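# Rest the block above the blue disc using sticks

## Task

Arm mounting positions on the tabletop, in scene-frame metres, with heading measured counter-clockwise from +x in degrees: arm1 at x=+0.62, y=+0.00, z=+0.72, heading +180; arm2 at x=-0.31, y=+0.54, z=+0.72, heading -60; arm3 at x=-0.31, y=-0.54, z=+0.72, heading +60. Get the block to rest raised above the blue disc painted on the table, its centre over the disc. When finished, neither the block nor any of the three sticks may be in contact with the table, and every post must still be standing close to its starting spot. You may use any number of the arms. The arrangement has to stay up by itself; anything a robot is still holding does not count. Open the grippers and move the arms away at the end.

## Robot and tools

Robots: three identical i2rt Big YAM arms named arm1, arm2 and arm3. Each has six revolute joints, a two-finger gripper, and a wrist camera called armN_cam_wrist. Two fixed room cameras, cam_high and cam_low, also give views. With joint1 and joint6 at 0 and the hand level and pointing forward, the wrist camera rides on top of the hand looking toward the fingertips. The hand can reach roughly 1.0 m from the joint1 axis. Joints move at different speeds, so the path between postures may sweep wide.

Frames: every pose is given in a single scene frame whose origin is on the floor, +z up. The table top is at about z=0.72. "hand" means the point halfway between the fingertips; the hand's z axis runs along the fingers and the fingers open along its y axis. Foot poses are never printed; use the mounting positions in the task.

execute_actions(actions, cameras): actions is a list holding either one action or nothing. An action is an object keyed by arm name; each arm key holds "joints", an object of absolute joint targets by name (not offsets). Arms not mentioned, or joints left out, may keep pushing toward an earlier target. Units and ranges: joint1_rad -2.879 to 2.879 (rotation about the foot, positive counter-clockwise seen from above, 0 = unfolding along the foot's heading); joint2_rad 0 to 3.141 (shoulder; 0 = upper arm backward and about level, positive raises it and swings it forward); joint3_rad 0 to 3.019 (elbow; 0 = folded, positive opens); joint4_rad -1.692 to 1.57 (hand pitch, positive tips fingers up); joint5_rad -1.57 to 1.57 (hand yaw, positive toward the arm's right); joint6_rad -2.094 to 2.094 (hand roll, positive clockwise viewed from behind the hand); gripper_m 0 to 0.093 metres of fingertip spacing. Arrival tolerances are ±0.045, ±0.14, ±0.09, ±0.055, ±0.03, ±0.035 rad and ±0.003 m respectively. All motions in an action start at once; an action runs at most 15 s. An unknown key or value out of range rejects the whole call with no motion. cameras is a list from arm1_cam_wrist, arm2_cam_wrist, arm3_cam_wrist, cam_high, cam_low, all; omitted, null or ["all"] gives every camera, [] gives none. The result carries each robot's state plus images, ordered as listed on the "pictures" line. An empty actions list just reports.

wait(seconds): 0 to 10 s with no new command; returns the same as an empty action.

zoom_image(camera, region): enlarges a rectangle [x0, y0, x1, y1] in pixels (origin top-left) of a camera's most recent full image, max 504 by 504.

read_manual(section): returns licence texts only; no motion.

finished_scene(scene): closes the current scene by its number after the last command has been held; irreversible, and it reports success. The goal must hold at that moment. Replying without any tool call ends everything.

Result lines: joint_positions gives current joint values. joint_status tells how each commanded motion ended. "off_target" means it stopped short and may still push. After "contact_stop" or "time_out" a joint keeps its resting position, though a timed-out joint may keep a target within 0.375, 0.375, 0.113, 0.225, 0.075, 0.3 rad (joints 1 to 6) of where it is and keep pushing; send its reported position to relax it. "joint command not followed" (with a "cause:" line) means a self/inter-arm collision check blocked that arm's targets; the gripper part still runs, blocked joints show "not_followed", and the arm may retry those targets on later actions until valid ones arrive. on_its_own lists joints not commanded this call; "held at" is the held target, not the position. Joint torques are the drives' total output per arm joint, with per-unit offset, scale and noise, and are not zero in free air. A tiny target change may not move a joint. A loaded joint left holding will slowly sag.

Heat: holding loads warms motors even while you think. MOTOR HOT appears from 85 °C; at 100 °C an OVER-TEMPERATURE FAULT drops that arm's motors and gripper until cool, joints showing "limit_stop_at_motor_heat"; resend targets afterwards. Some heat persists across scenes.

After a stop is reported, further motion calls in that reply are skipped. Shorter robot motion is better.

Avoid: arms pressing hard on each other (ends the run) or hitting each other; the collision check may react late and ignores fingers, gripper housings and wrist cameras. The arms do not stop on contact and can push hard and overheat. Do not drop, slam or knock objects, and never push anything out of the work area. Loose objects may occasionally get nudged by outside disturbances.

Each tool is called after ">>>" in YAML: its name, and indented under it one key for each argument.

## Session

I'll start by looking at the scene.

>>> execute_actions:
  actions: []

Scene clock: 0.00 s.
Joint torques (N m, as the arm reports them, + toward a larger angle): no reading
arm1.joint_positions: joint1_rad=-0.029 joint2_rad=+0.512 joint3_rad=+1.426 joint4_rad=-1.149 joint5_rad=-0.273 joint6_rad=+0.367 gripper_m=+0.095
arm1.joint_status: not commanded
arm1.hand: x=+0.4345 y=-0.0359 z=+1.3926 quat_wxyz=(+0.207, +0.775, -0.074, -0.592) (m; scene frame)
arm2.joint_positions: joint1_rad=-0.271 joint2_rad=+0.633 joint3_rad=+1.393 joint4_rad=-1.421 joint5_rad=+0.246 joint6_rad=-0.280 gripper_m=+0.095
arm2.joint_status: not commanded
arm2.hand: x=-0.3005 y=+0.3055 z=+1.2785 quat_wxyz=(-0.220, -0.498, -0.744, +0.388) (m; scene frame)
arm3.joint_positions: joint1_rad=+0.089 joint2_rad=+0.476 joint3_rad=+1.449 joint4_rad=-1.155 joint5_rad=+0.166 joint6_rad=-0.250 gripper_m=+0.095
arm3.joint_status: not commanded
arm3.hand: x=-0.2026 y=-0.4004 z=+1.3933 quat_wxyz=(-0.605, +0.438, -0.631, -0.212) (m; scene frame)
pictures: arm1_cam_wrist, arm2_cam_wrist, arm3_cam_wrist, cam_high, cam_low
Images, in order (width x height): arm1_cam_wrist 504x504, arm2_cam_wrist 504x504, arm3_cam_wrist 504x504, cam_high 896x504, cam_low 896x504.

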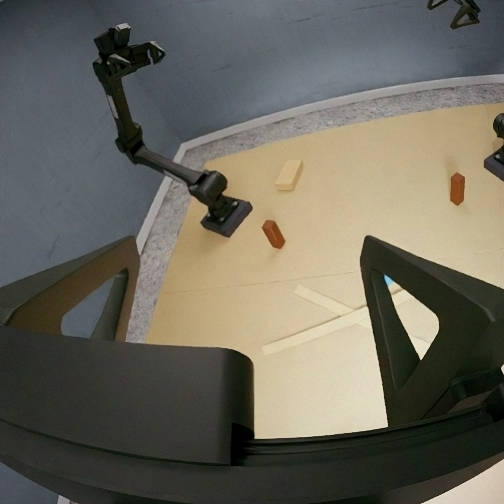

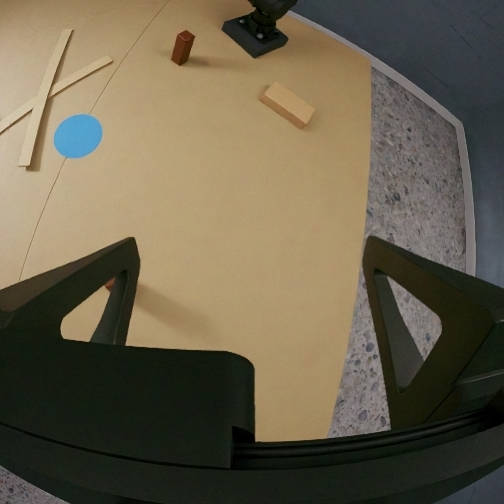

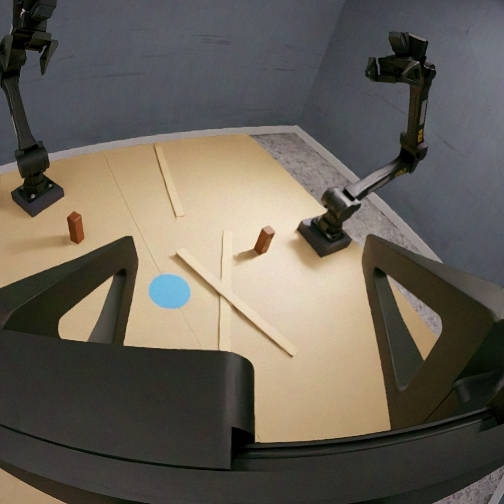

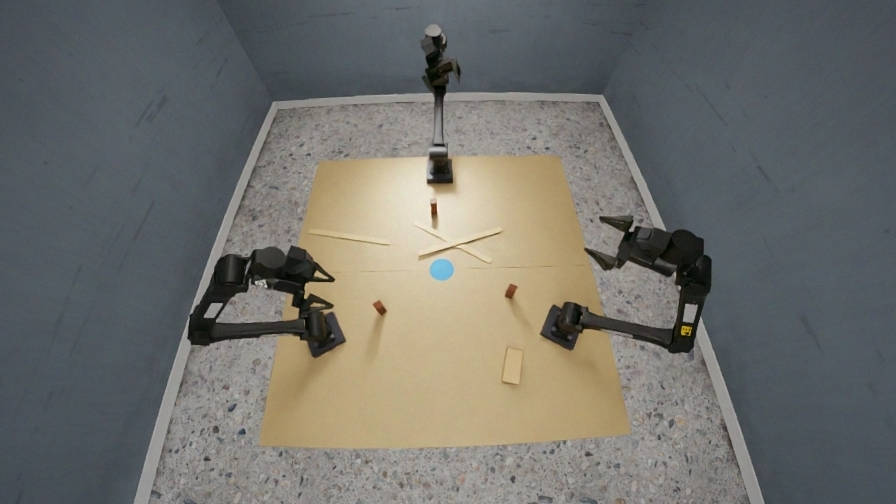

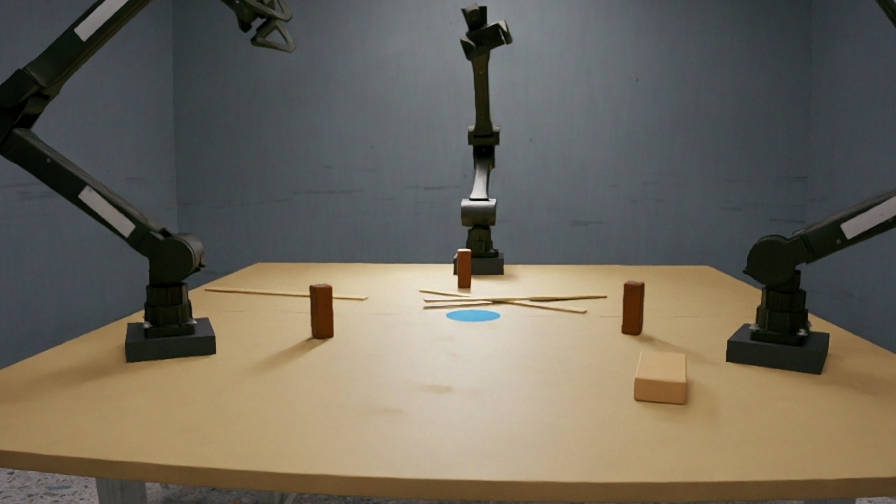

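>>> zoom_image:
  camera: "cam_high"
  region: [290, 150, 600, 400]

>>> zoom_image:
  camera: "cam_low"
  region: [190, 230, 694, 420]

Region (290, 150, 600, 400) of cam_high's 896x504 image, scaled by 1.626, with more detail than that image has; it fills the top 406 rows of this view, and the rest is white.

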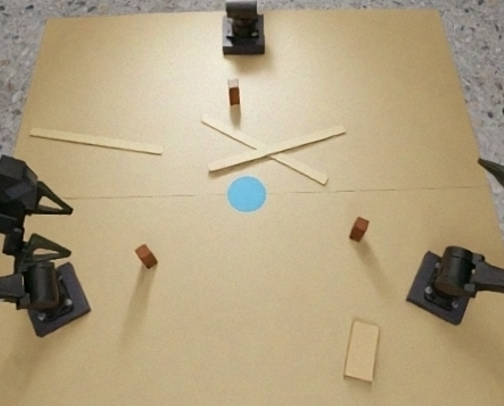

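Region (190, 230, 694, 420) of cam_low's 896x504 image, scaled by 1.000; it fills the top 190 rows of this view, and the rest is white.

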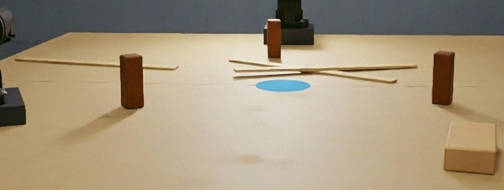

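>>> zoom_image:
  camera: "cam_high"
  region: [390, 150, 520, 280]

>>> zoom_image:
  camera: "cam_high"
  region: [290, 220, 420, 370]

>>> zoom_image:
  camera: "cam_high"
  region: [470, 250, 610, 400]

Region (390, 150, 520, 280) of cam_high's 896x504 image, scaled by 3.877, with more detail than that image has.

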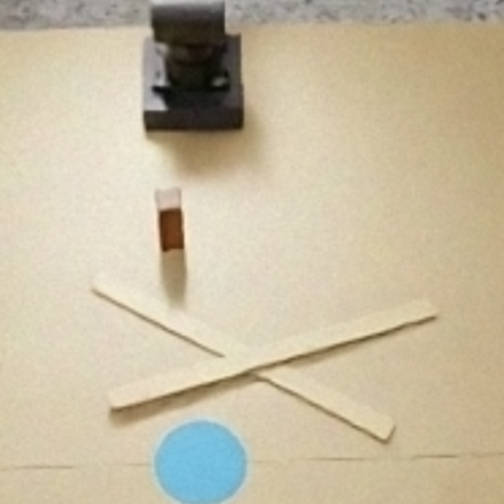

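Region (290, 220, 420, 370) of cam_high's 896x504 image, scaled by 3.360, with more detail than that image has; it fills the left 437 columns of this view, and the rest is white.

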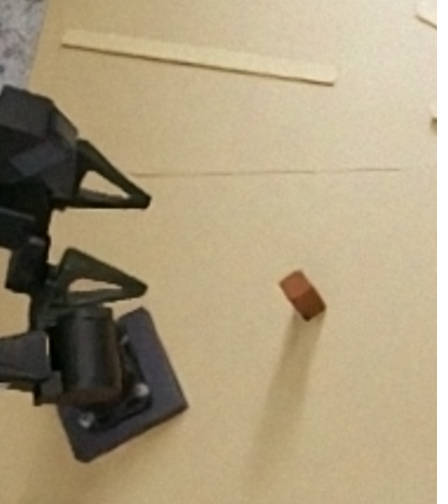

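Region (470, 250, 610, 400) of cam_high's 896x504 image, scaled by 3.360, with more detail than that image has; it fills the left 470 columns of this view, and the rest is white.

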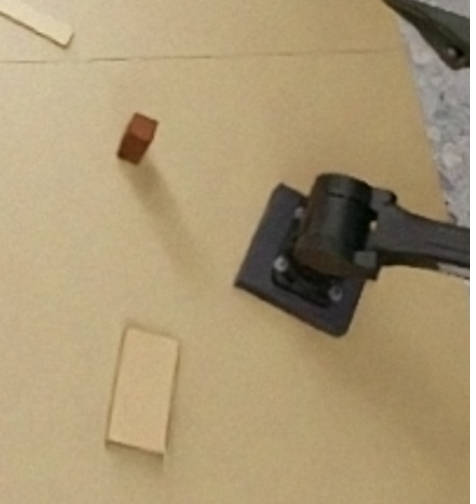

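>>> execute_actions:
  actions:
    - {"arm1":{"joints":{"joint1_rad":-0.273,"joint2_rad":1.267,"joint3_rad":0.985,"joint4_rad":-1.289,"joint5_rad":0,"joint6_rad":-1.1,"gripper_m":0.065}},"arm2":{"joints":{"joint1_rad":0.772,"joint2_rad":1.788,"joint3_rad":1.431,"joint4_rad":-1.213,"joint5_rad":0,"joint6_rad":-1.683,"gripper_m":0.065}},"arm3":{"joints":{"joint1_rad":-0.447,"joint2_rad":1.959,"joint3_rad":1.676,"joint4_rad":-1.288,"joint5_rad":0,"joint6_rad":-1.281,"gripper_m":0.065}}}

Scene clock: 122.10 s.
Joint torques (N m, as the arm reports them, + toward a larger angle): arm1=[-0.79 -7.02  8.85  0.15  0.    0.  ] | arm2=[ -0.01 -18.05   9.59   0.4   -0.23  -0.21] | arm3=[ -2.59 -18.95   8.29  -0.22  -0.09  -0.23]
arm1.joint_positions: joint1_rad=-0.264 joint2_rad=+1.256 joint3_rad=+0.974 joint4_rad=-1.277 joint5_rad=-0.002 joint6_rad=-1.092 gripper_m=+0.065
arm1.joint_status: all done
arm1.hand: x=+0.2959 y=+0.0928 z=+0.9311 quat_wxyz=(-0.004, +0.918, +0.397, -0.011) (m; scene frame)
arm2.joint_positions: joint1_rad=+0.774 joint2_rad=+1.789 joint3_rad=+1.412 joint4_rad=-1.221 joint5_rad=+0.001 joint6_rad=-1.669 gripper_m=+0.065
arm2.joint_status: all done
arm2.hand: x=+0.1856 y=+0.3850 z=+0.8543 quat_wxyz=(+0.005, +0.634, -0.773, -0.014) (m; scene frame)
arm3.joint_positions: joint1_rad=-0.439 joint2_rad=+1.963 joint3_rad=+1.659 joint4_rad=-1.280 joint5_rad=+0.003 joint6_rad=-1.265 gripper_m=+0.065
arm3.joint_status: all done
arm3.hand: x=+0.1848 y=-0.2138 z=+0.8494 quat_wxyz=(+0.007, +0.797, -0.603, -0.006) (m; scene frame)
pictures: arm1_cam_wrist, arm2_cam_wrist, arm3_cam_wrist, cam_high, cam_low
Images, in order (width x height): arm1_cam_wrist 504x504, arm2_cam_wrist 504x504, arm3_cam_wrist 504x504, cam_high 896x504, cam_low 896x504.

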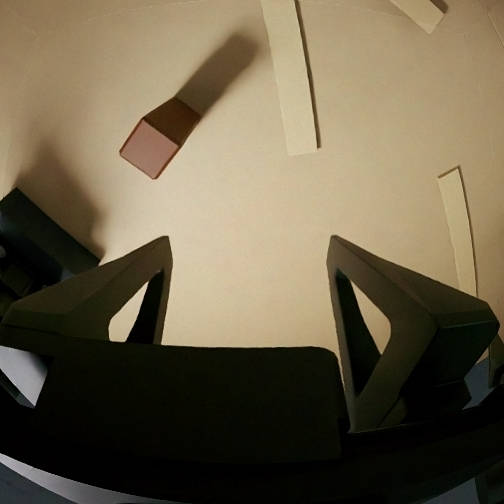

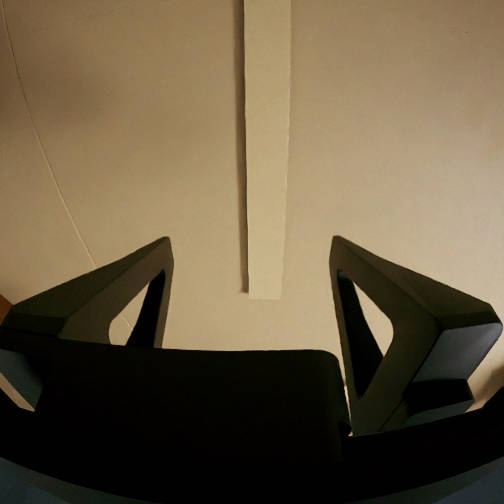

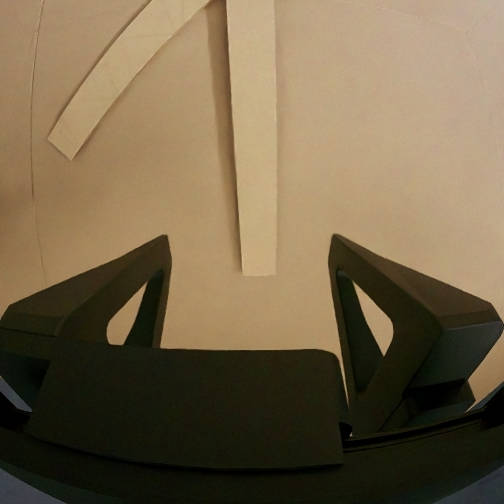

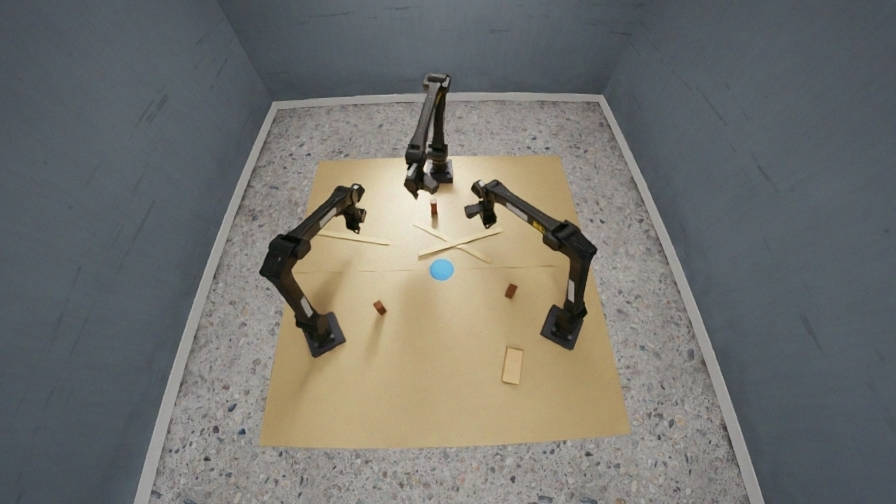

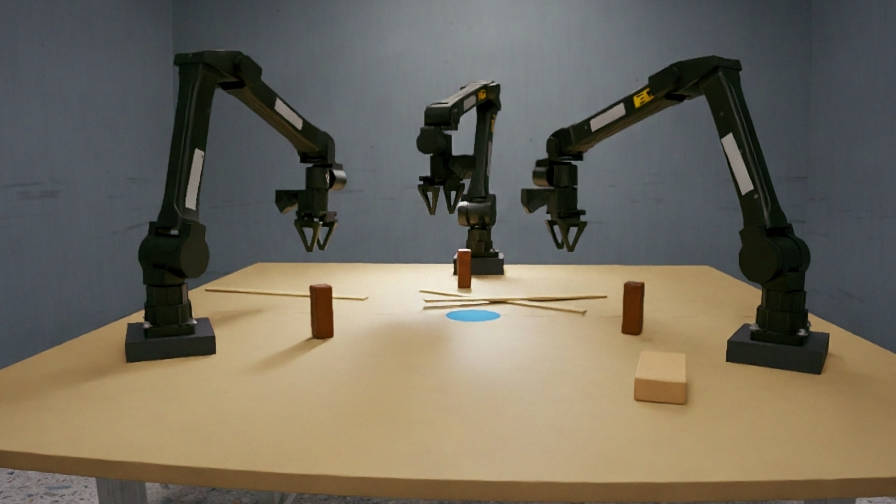

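>>> execute_actions:
  actions:
    - {"arm2":{"joints":{"joint2_rad":1.912,"joint3_rad":1.318,"joint4_rad":-0.953}},"arm3":{"joints":{"joint1_rad":-0.394,"joint2_rad":2.074,"joint3_rad":1.591,"joint4_rad":-1.063}}}
  cameras: ["arm2_cam_wrist","arm3_cam_wrist","cam_low"]

Scene clock: 189.93 s.
Joint torques (N m, as the arm reports them, + toward a larger angle): arm1=[-0.82 -6.94  8.87  0.14  0.01  0.01] | arm2=[  0.15 -18.92   7.83   0.91  -0.23  -0.18] | arm3=[ -1.79 -20.8    7.05   0.42  -0.12  -0.24]
arm1.joint_positions: joint1_rad=-0.264 joint2_rad=+1.256 joint3_rad=+0.974 joint4_rad=-1.277 joint5_rad=-0.002 joint6_rad=-1.092 gripper_m=+0.065
arm1.joint_status: not commanded
arm1.hand: x=+0.2959 y=+0.0928 z=+0.9311 quat_wxyz=(-0.004, +0.918, +0.397, -0.011) (m; scene frame)
arm2.joint_positions: joint1_rad=+0.774 joint2_rad=+1.917 joint3_rad=+1.308 joint4_rad=-0.972 joint5_rad=+0.001 joint6_rad=-1.670 gripper_m=+0.065
arm2.joint_status: all done
arm2.hand: x=+0.1921 y=+0.3839 z=+0.7548 quat_wxyz=(+0.000, +0.635, -0.773, -0.007) (m; scene frame)
arm3.joint_positions: joint1_rad=-0.400 joint2_rad=+2.087 joint3_rad=+1.583 joint4_rad=-1.072 joint5_rad=+0.003 joint6_rad=-1.265 gripper_m=+0.065
arm3.joint_status: all done
arm3.hand: x=+0.1790 y=-0.1880 z=+0.7508 quat_wxyz=(+0.004, +0.809, -0.587, -0.005) (m; scene frame)
pictures: arm2_cam_wrist, arm3_cam_wrist, cam_low
Images, in order (width x height): arm2_cam_wrist 504x504, arm3_cam_wrist 504x504, cam_low 896x504.

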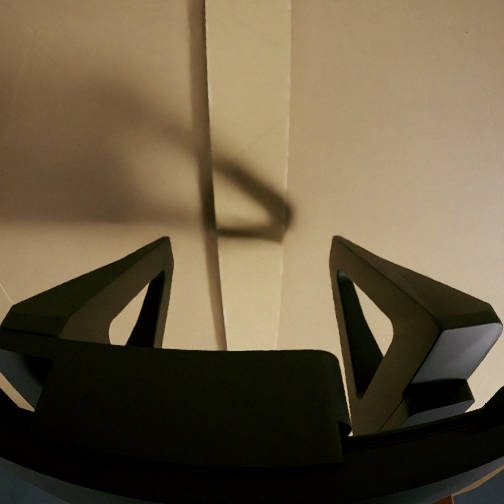

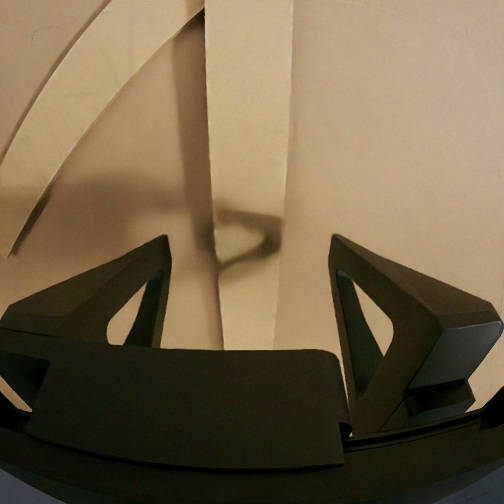

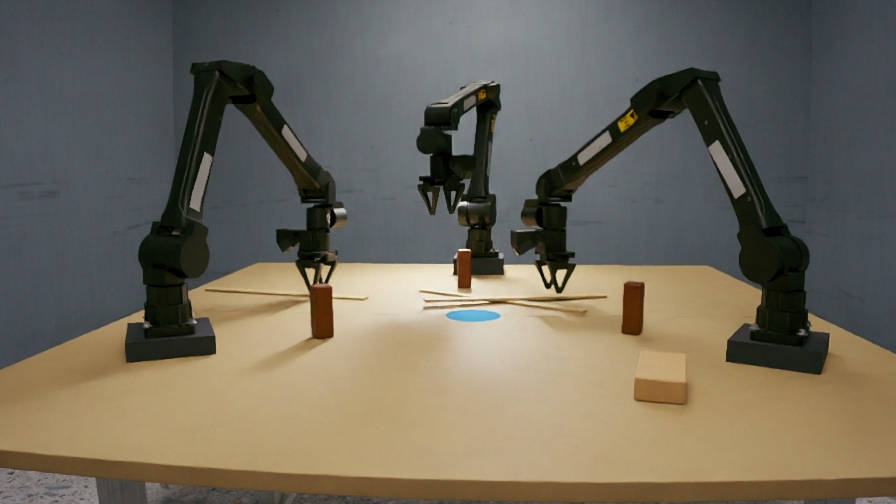

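>>> execute_actions:
  actions:
    - {"arm2":{"joints":{"joint2_rad":1.945,"joint3_rad":1.293,"joint4_rad":-0.886}},"arm3":{"joints":{"joint2_rad":2.097,"joint3_rad":1.571,"joint4_rad":-1.015}}}
  cameras: ["arm2_cam_wrist","arm3_cam_wrist","cam_low"]

Scene clock: 206.00 s.
Joint torques (N m, as the arm reports them, + toward a larger angle): arm1=[-0.82 -7.03  8.86  0.14  0.01  0.  ] | arm2=[  0.13 -17.55   6.37   1.05  -0.22  -0.18] | arm3=[ -1.88 -18.58   6.17   0.62  -0.1   -0.25]
arm1.joint_positions: joint1_rad=-0.264 joint2_rad=+1.256 joint3_rad=+0.974 joint4_rad=-1.277 joint5_rad=-0.002 joint6_rad=-1.092 gripper_m=+0.065
arm1.joint_status: not commanded
arm1.hand: x=+0.2959 y=+0.0928 z=+0.9311 quat_wxyz=(-0.004, +0.918, +0.397, -0.011) (m; scene frame)
arm2.joint_positions: joint1_rad=+0.774 joint2_rad=+1.928 joint3_rad=+1.298 joint4_rad=-0.906 joint5_rad=+0.001 joint6_rad=-1.670 gripper_m=+0.065
arm2.joint_status: all done
arm2.hand: x=+0.2018 y=+0.3810 z=+0.7461 quat_wxyz=(-0.012, +0.635, -0.773, +0.012) (m; scene frame)
arm3.joint_positions: joint1_rad=-0.400 joint2_rad=+2.087 joint3_rad=+1.575 joint4_rad=-1.025 joint5_rad=+0.003 joint6_rad=-1.265 gripper_m=+0.065
arm3.joint_status: all done
arm3.hand: x=+0.1859 y=-0.1830 z=+0.7485 quat_wxyz=(-0.015, +0.809, -0.587, +0.001) (m; scene frame)
pictures: arm2_cam_wrist, arm3_cam_wrist, cam_low
Images, in order (width x height): arm2_cam_wrist 504x504, arm3_cam_wrist 504x504, cam_low 896x504.

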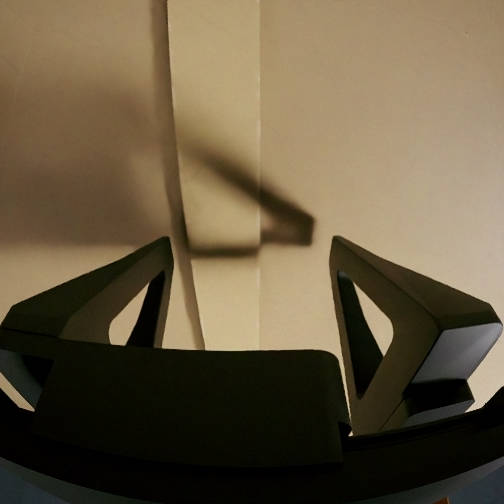

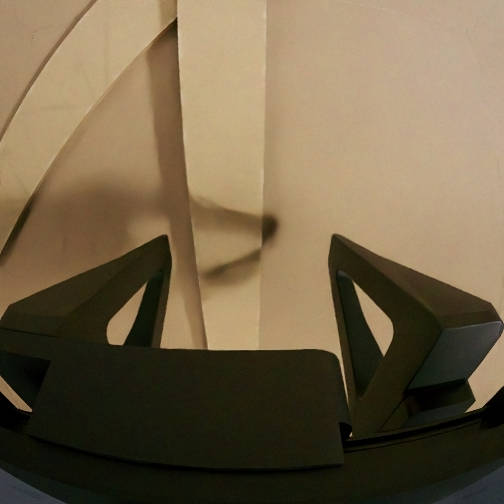

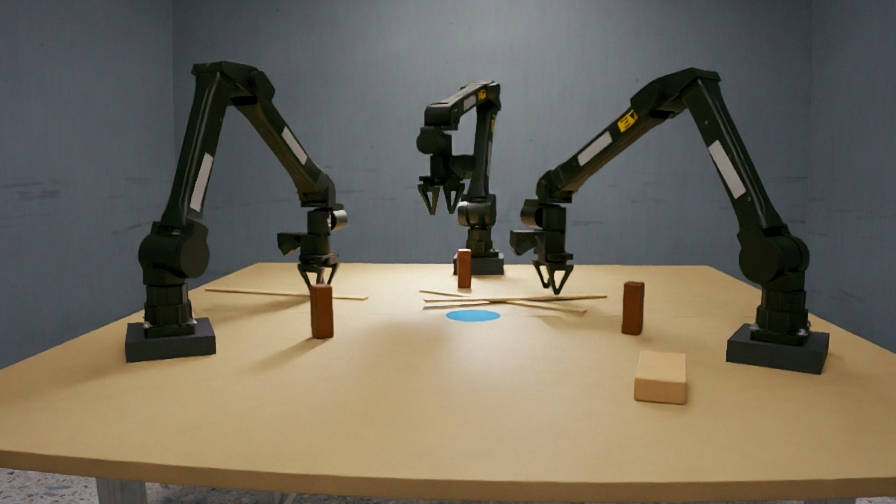

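>>> execute_actions:
  actions:
    - {"arm2":{"joints":{"joint2_rad":1.972,"joint3_rad":1.283}},"arm3":{"joints":{"joint2_rad":2.127,"joint3_rad":1.559}}}
  cameras: ["arm2_cam_wrist","arm3_cam_wrist","cam_low"]

Scene clock: 220.37 s.
Joint torques (N m, as the arm reports them, + toward a larger angle): arm1=[-0.7  -6.95  8.85  0.17  0.01  0.  ] | arm2=[  0.48 -16.51   6.16   0.79  -0.25  -0.18] | arm3=[ -1.78 -18.22   5.97   0.33  -0.09  -0.24]
arm1.joint_positions: joint1_rad=-0.264 joint2_rad=+1.256 joint3_rad=+0.974 joint4_rad=-1.277 joint5_rad=-0.002 joint6_rad=-1.092 gripper_m=+0.065
arm1.joint_status: not commanded
arm1.hand: x=+0.2959 y=+0.0928 z=+0.9311 quat_wxyz=(-0.004, +0.918, +0.397, -0.011) (m; scene frame)
arm2.joint_positions: joint1_rad=+0.774 joint2_rad=+1.940 joint3_rad=+1.293 joint4_rad=-0.901 joint5_rad=+0.001 joint6_rad=-1.671 gripper_m=+0.065
arm2.joint_status: all done
arm2.hand: x=+0.1991 y=+0.3819 z=+0.7387 quat_wxyz=(-0.009, +0.635, -0.772, +0.007) (m; scene frame)
arm3.joint_positions: joint1_rad=-0.400 joint2_rad=+2.111 joint3_rad=+1.563 joint4_rad=-1.021 joint5_rad=+0.003 joint6_rad=-1.267 gripper_m=+0.065
arm3.joint_status: all done
arm3.hand: x=+0.1794 y=-0.1875 z=+0.7308 quat_wxyz=(+0.000, +0.810, -0.587, -0.004) (m; scene frame)
pictures: arm2_cam_wrist, arm3_cam_wrist, cam_low
Images, in order (width x height): arm2_cam_wrist 504x504, arm3_cam_wrist 504x504, cam_low 896x504.

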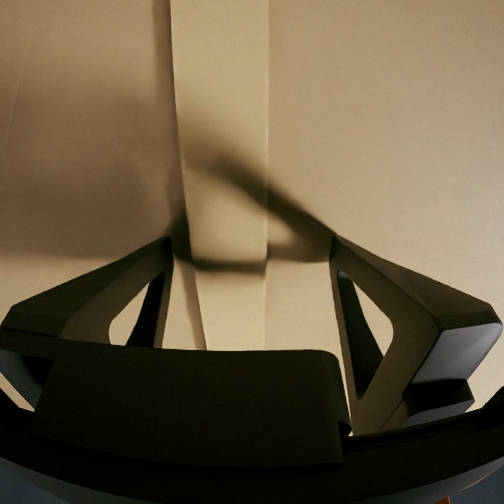

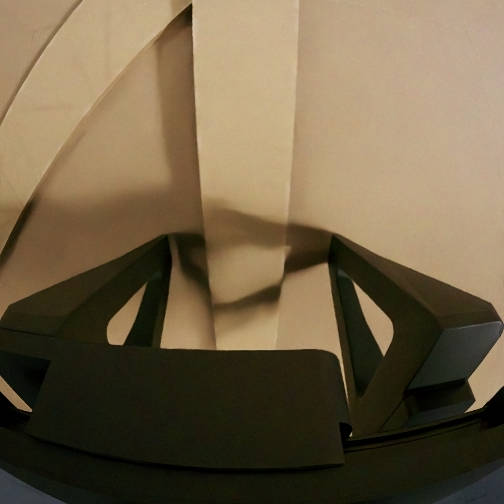

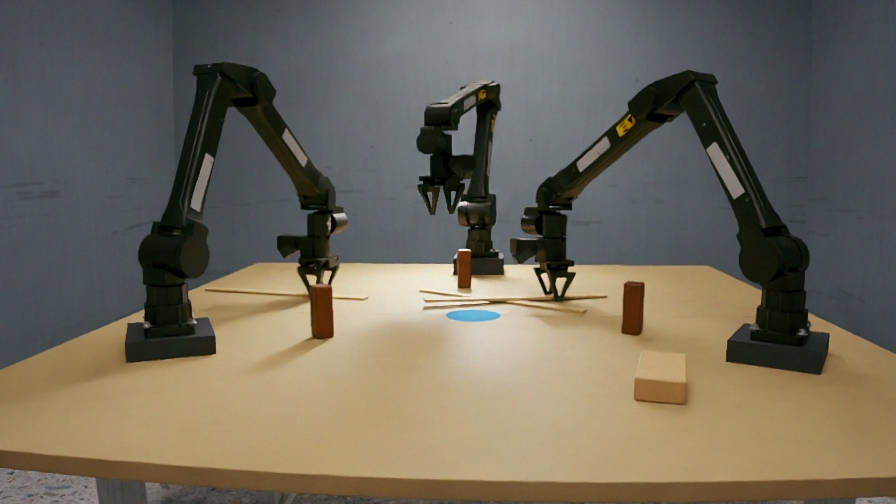

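>>> zoom_image:
  camera: "arm2_cam_wrist"
  region: [140, 180, 370, 350]

>>> zoom_image:
  camera: "arm3_cam_wrist"
  region: [140, 180, 370, 350]

>>> zoom_image:
  camera: "cam_low"
  region: [260, 240, 640, 330]

Region (140, 180, 370, 350) of arm2_cam_wrist's 504x504 image, scaled by 2.191, with more detail than that image has; it fills the top 373 rows of this view, and the rest is white.

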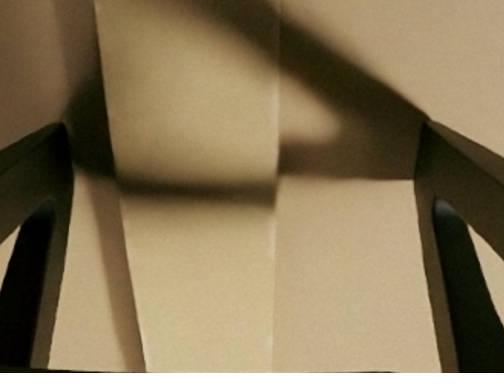

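Region (140, 180, 370, 350) of arm3_cam_wrist's 504x504 image, scaled by 2.191, with more detail than that image has; it fills the top 373 rows of this view, and the rest is white.

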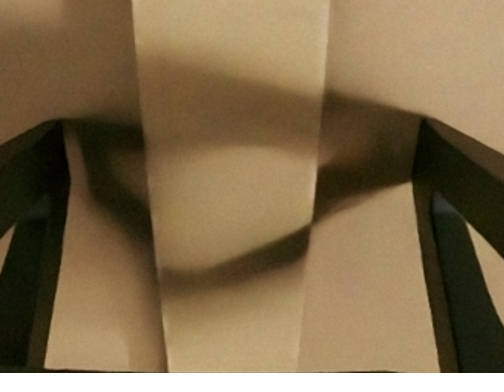

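Region (260, 240, 640, 330) of cam_low's 896x504 image, scaled by 1.326, with more detail than that image has; it fills the top 119 rows of this view, and the rest is white.

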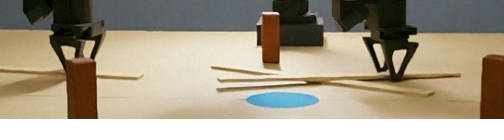

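>>> execute_actions:
  actions:
    - {"arm2":{"joints":{"gripper_m":0.022}},"arm3":{"joints":{"gripper_m":0.022}}}
  cameras: ["arm2_cam_wrist","arm3_cam_wrist"]

Scene clock: 237.80 s.
Joint torques (N m, as the arm reports them, + toward a larger angle): arm1=[-0.79 -6.94  8.84  0.17  0.01  0.01] | arm2=[  0.23 -16.39   6.15   0.79  -0.23  -0.17] | arm3=[ -1.45 -18.1    5.97   0.37  -0.1   -0.24]
arm1.joint_positions: joint1_rad=-0.264 joint2_rad=+1.256 joint3_rad=+0.974 joint4_rad=-1.277 joint5_rad=-0.002 joint6_rad=-1.092 gripper_m=+0.065
arm1.joint_status: not commanded
arm1.hand: x=+0.2959 y=+0.0928 z=+0.9311 quat_wxyz=(-0.004, +0.918, +0.397, -0.011) (m; scene frame)
arm2.joint_positions: joint1_rad=+0.774 joint2_rad=+1.940 joint3_rad=+1.293 joint4_rad=-0.901 joint5_rad=+0.001 joint6_rad=-1.671 gripper_m=+0.028
arm2.joint_status: gripper_m off_target (ended at +0.028, target +0.022)
arm2.hand: x=+0.1991 y=+0.3819 z=+0.7385 quat_wxyz=(-0.009, +0.635, -0.772, +0.007) (m; scene frame)
arm3.joint_positions: joint1_rad=-0.400 joint2_rad=+2.111 joint3_rad=+1.563 joint4_rad=-1.021 joint5_rad=+0.003 joint6_rad=-1.267 gripper_m=+0.028
arm3.joint_status: gripper_m off_target (ended at +0.028, target +0.022)
arm3.hand: x=+0.1793 y=-0.1875 z=+0.7306 quat_wxyz=(+0.000, +0.810, -0.587, -0.004) (m; scene frame)
pictures: arm2_cam_wrist, arm3_cam_wrist
Images, in order (width x height): arm2_cam_wrist 504x504, arm3_cam_wrist 504x504.

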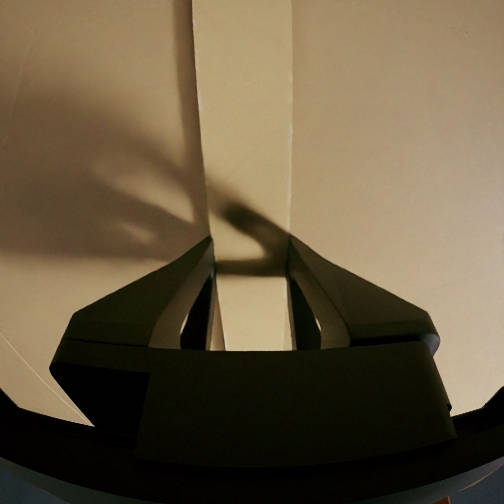

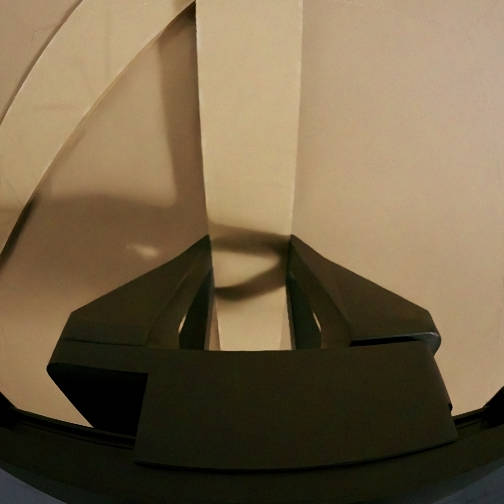

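>>> execute_actions:
  actions:
    - {"arm1":{"joints":{"joint2_rad":0.9}},"arm2":{"joints":{"joint2_rad":1.69,"gripper_m":0.015}},"arm3":{"joints":{"joint2_rad":1.88,"gripper_m":0.015}}}

Scene clock: 349.20 s.
Joint torques (N m, as the arm reports them, + toward a larger angle): arm1=[-0.88 -2.19  9.7   0.88  0.02  0.04] | arm2=[  0.22 -16.42   9.57   1.28  -0.22  -0.15] | arm3=[ -1.68 -18.03   8.13   0.78  -0.11  -0.21]
arm1.joint_positions: joint1_rad=-0.264 joint2_rad=+0.890 joint3_rad=+0.974 joint4_rad=-1.277 joint5_rad=-0.002 joint6_rad=-1.092 gripper_m=+0.065
arm1.joint_status: all done
arm1.hand: x=+0.3274 y=+0.0847 z=+1.0422 quat_wxyz=(-0.118, +0.901, +0.389, -0.152) (m; scene frame)
arm2.joint_positions: joint1_rad=+0.774 joint2_rad=+1.688 joint3_rad=+1.269 joint4_rad=-0.901 joint5_rad=+0.001 joint6_rad=-1.672 gripper_m=+0.028
arm2.joint_status: gripper_m off_target (ended at +0.028, target +0.015); the others done
arm2.hand: x=+0.2097 y=+0.3777 z=+0.8607 quat_wxyz=(-0.072, +0.630, -0.767, +0.102) (m; scene frame)
arm3.joint_positions: joint1_rad=-0.400 joint2_rad=+1.881 joint3_rad=+1.546 joint4_rad=-1.021 joint5_rad=+0.003 joint6_rad=-1.267 gripper_m=+0.028
arm3.joint_status: gripper_m off_target (ended at +0.028, target +0.015); the others done
arm3.hand: x=+0.1915 y=-0.1803 z=+0.8595 quat_wxyz=(-0.101, +0.805, -0.584, +0.030) (m; scene frame)
pictures: arm1_cam_wrist, arm2_cam_wrist, arm3_cam_wrist, cam_high, cam_low
Images, in order (width x height): arm1_cam_wrist 504x504, arm2_cam_wrist 504x504, arm3_cam_wrist 504x504, cam_high 896x504, cam_low 896x504.

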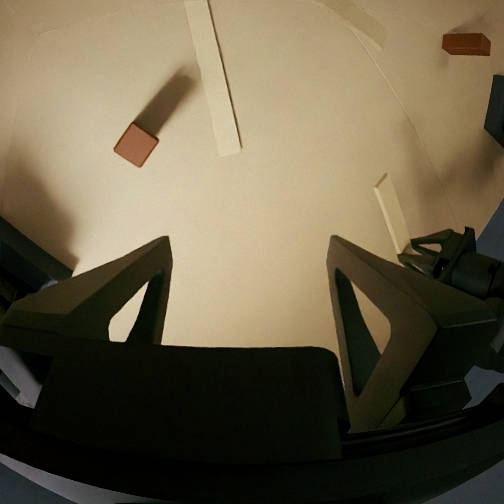

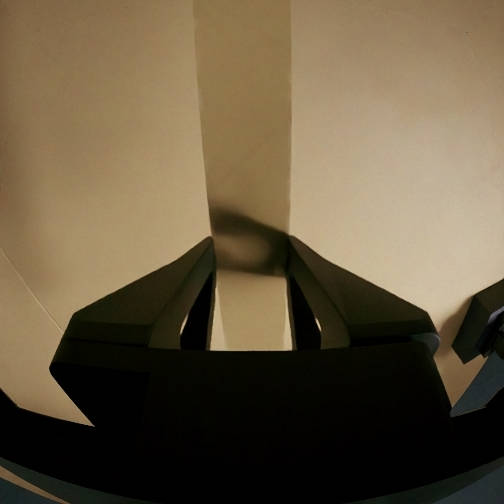

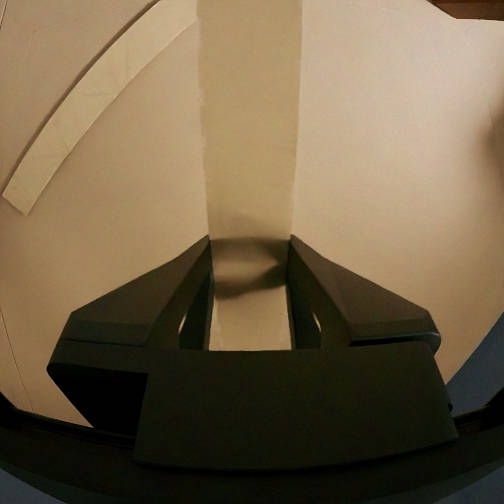

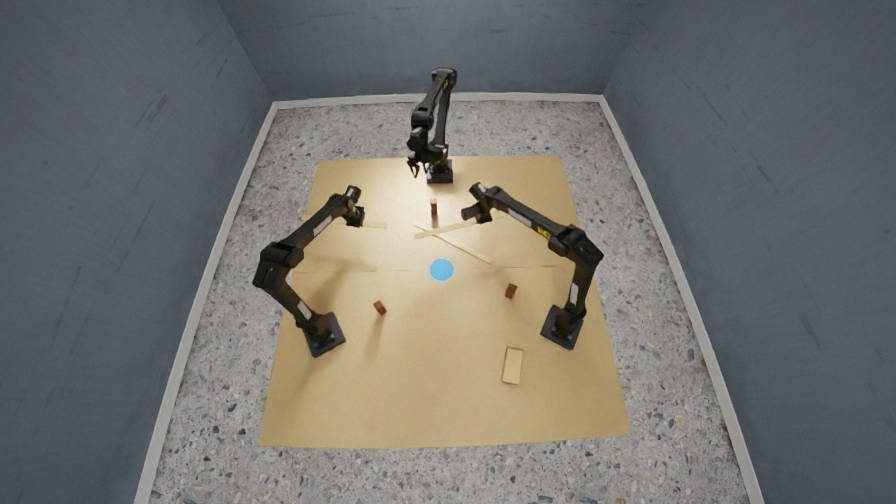

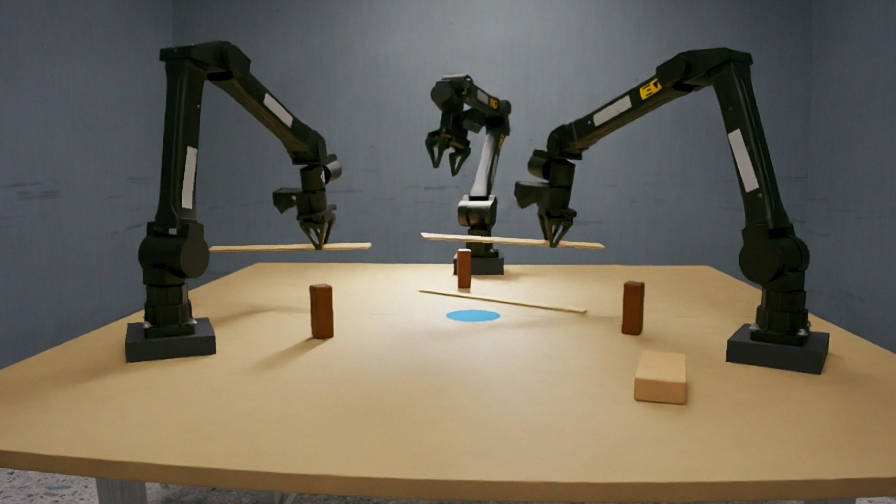

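>>> zoom_image:
  camera: "cam_low"
  region: [190, 190, 420, 300]

>>> zoom_image:
  camera: "cam_low"
  region: [400, 190, 630, 300]

Region (190, 190, 420, 300) of cam_low's 896x504 image, scaled by 2.191, with more detail than that image has; it fills the top 241 rows of this view, and the rest is white.

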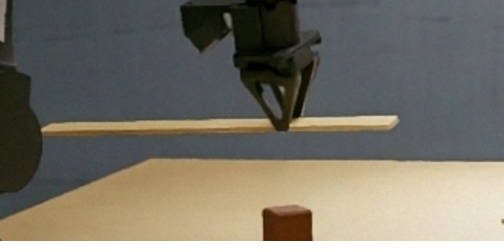

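Region (400, 190, 630, 300) of cam_low's 896x504 image, scaled by 2.191, with more detail than that image has; it fills the top 241 rows of this view, and the rest is white.

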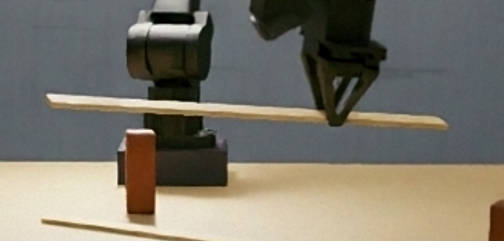

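>>> execute_actions:
  actions:
    - {"arm2":{"joints":{"joint1_rad":0.074,"joint2_rad":1.067,"joint3_rad":0.825,"joint4_rad":-1.325,"joint6_rad":-0.142}},"arm3":{"joints":{"joint1_rad":0.069,"joint2_rad":1.081,"joint3_rad":0.749,"joint4_rad":-1.235,"joint6_rad":-0.166}}}

Scene clock: 386.57 s.
Joint torques (N m, as the arm reports them, + toward a larger angle): arm1=[-0.84 -2.19  9.7   0.86  0.01  0.05] | arm2=[ 0.06 -6.6   8.57 -0.16 -0.2   0.1 ] | arm3=[-2.82 -5.87  7.32  0.08  0.19  0.08]
arm1.joint_positions: joint1_rad=-0.264 joint2_rad=+0.890 joint3_rad=+0.974 joint4_rad=-1.277 joint5_rad=-0.002 joint6_rad=-1.092 gripper_m=+0.065
arm1.joint_status: not commanded
arm1.hand: x=+0.3274 y=+0.0847 z=+1.0422 quat_wxyz=(-0.118, +0.901, +0.389, -0.152) (m; scene frame)
arm2.joint_positions: joint1_rad=+0.075 joint2_rad=+1.062 joint3_rad=+0.828 joint4_rad=-1.309 joint5_rad=+0.003 joint6_rad=-0.156 gripper_m=+0.028
arm2.joint_status: all done
arm2.hand: x=-0.1609 y=+0.3051 z=+0.9143 quat_wxyz=(-0.010, -0.407, -0.914, +0.005) (m; scene frame)
arm3.joint_positions: joint1_rad=+0.082 joint2_rad=+1.090 joint3_rad=+0.745 joint4_rad=-1.234 joint5_rad=-0.003 joint6_rad=-0.183 gripper_m=+0.028
arm3.joint_status: all done
arm3.hand: x=-0.1897 y=-0.3018 z=+0.8804 quat_wxyz=(+0.006, +0.599, -0.800, -0.004) (m; scene frame)
pictures: arm1_cam_wrist, arm2_cam_wrist, arm3_cam_wrist, cam_high, cam_low
Images, in order (width x height): arm1_cam_wrist 504x504, arm2_cam_wrist 504x504, arm3_cam_wrist 504x504, cam_high 896x504, cam_low 896x504.

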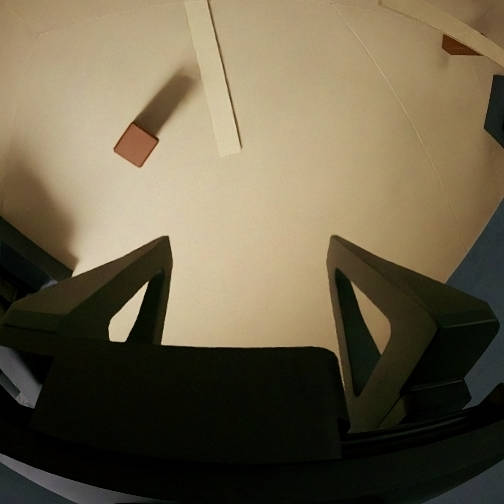

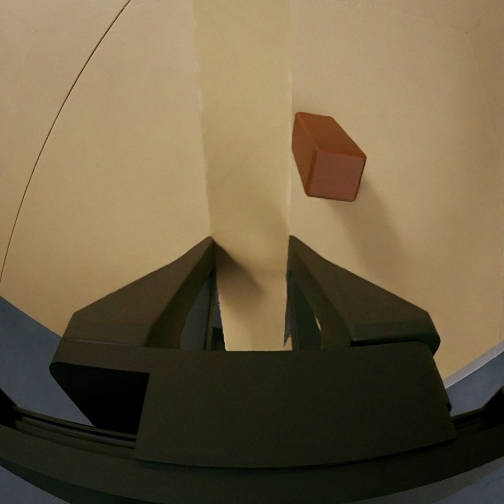

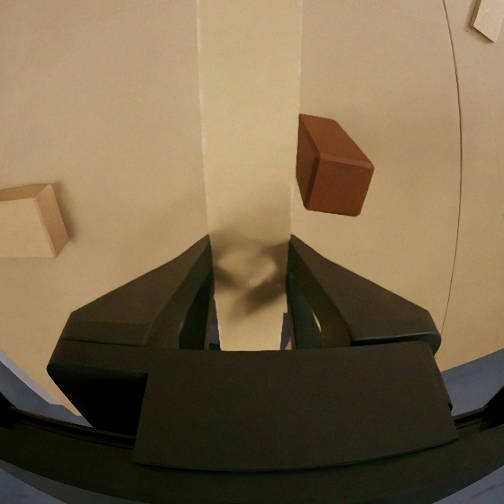

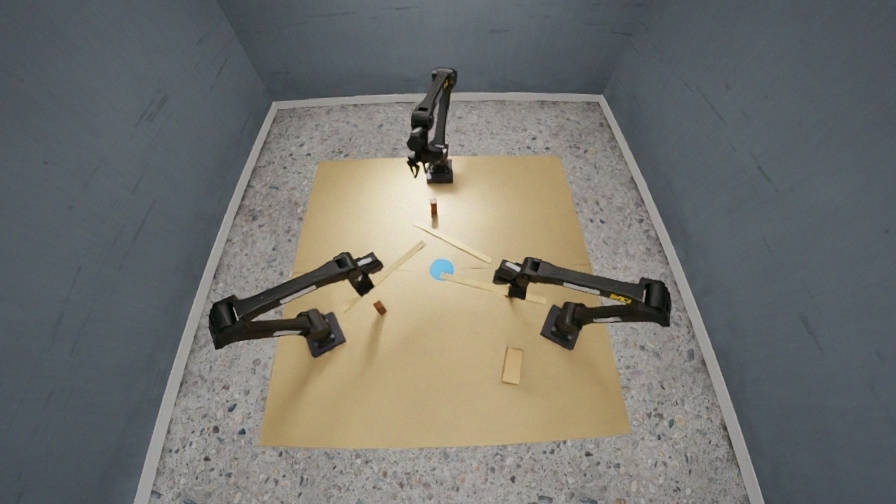

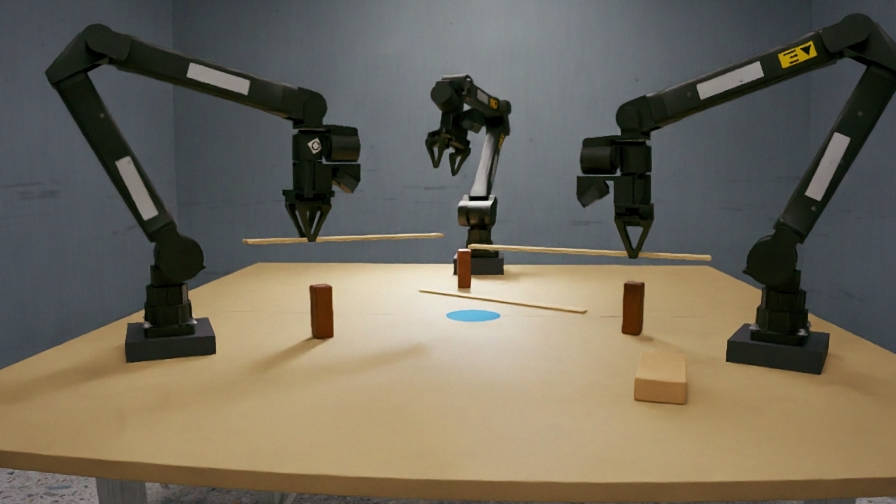

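>>> zoom_image:
  camera: "cam_low"
  region: [230, 200, 460, 350]

>>> zoom_image:
  camera: "cam_low"
  region: [460, 200, 730, 350]

Region (230, 200, 460, 350) of cam_low's 896x504 image, scaled by 2.191, with more detail than that image has; it fills the top 329 rows of this view, and the rest is white.

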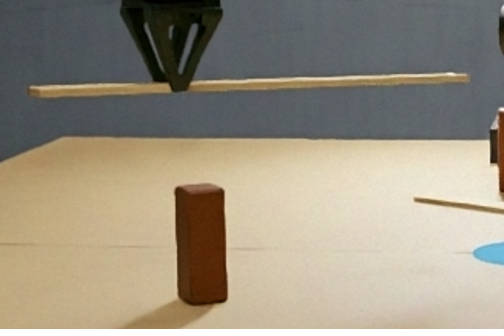

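Region (460, 200, 730, 350) of cam_low's 896x504 image, scaled by 1.867, with more detail than that image has.

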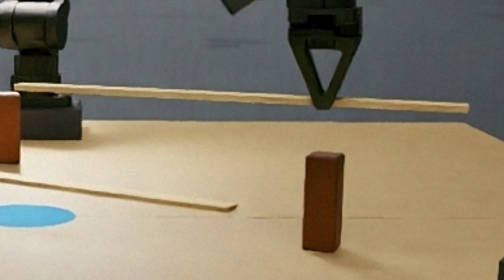

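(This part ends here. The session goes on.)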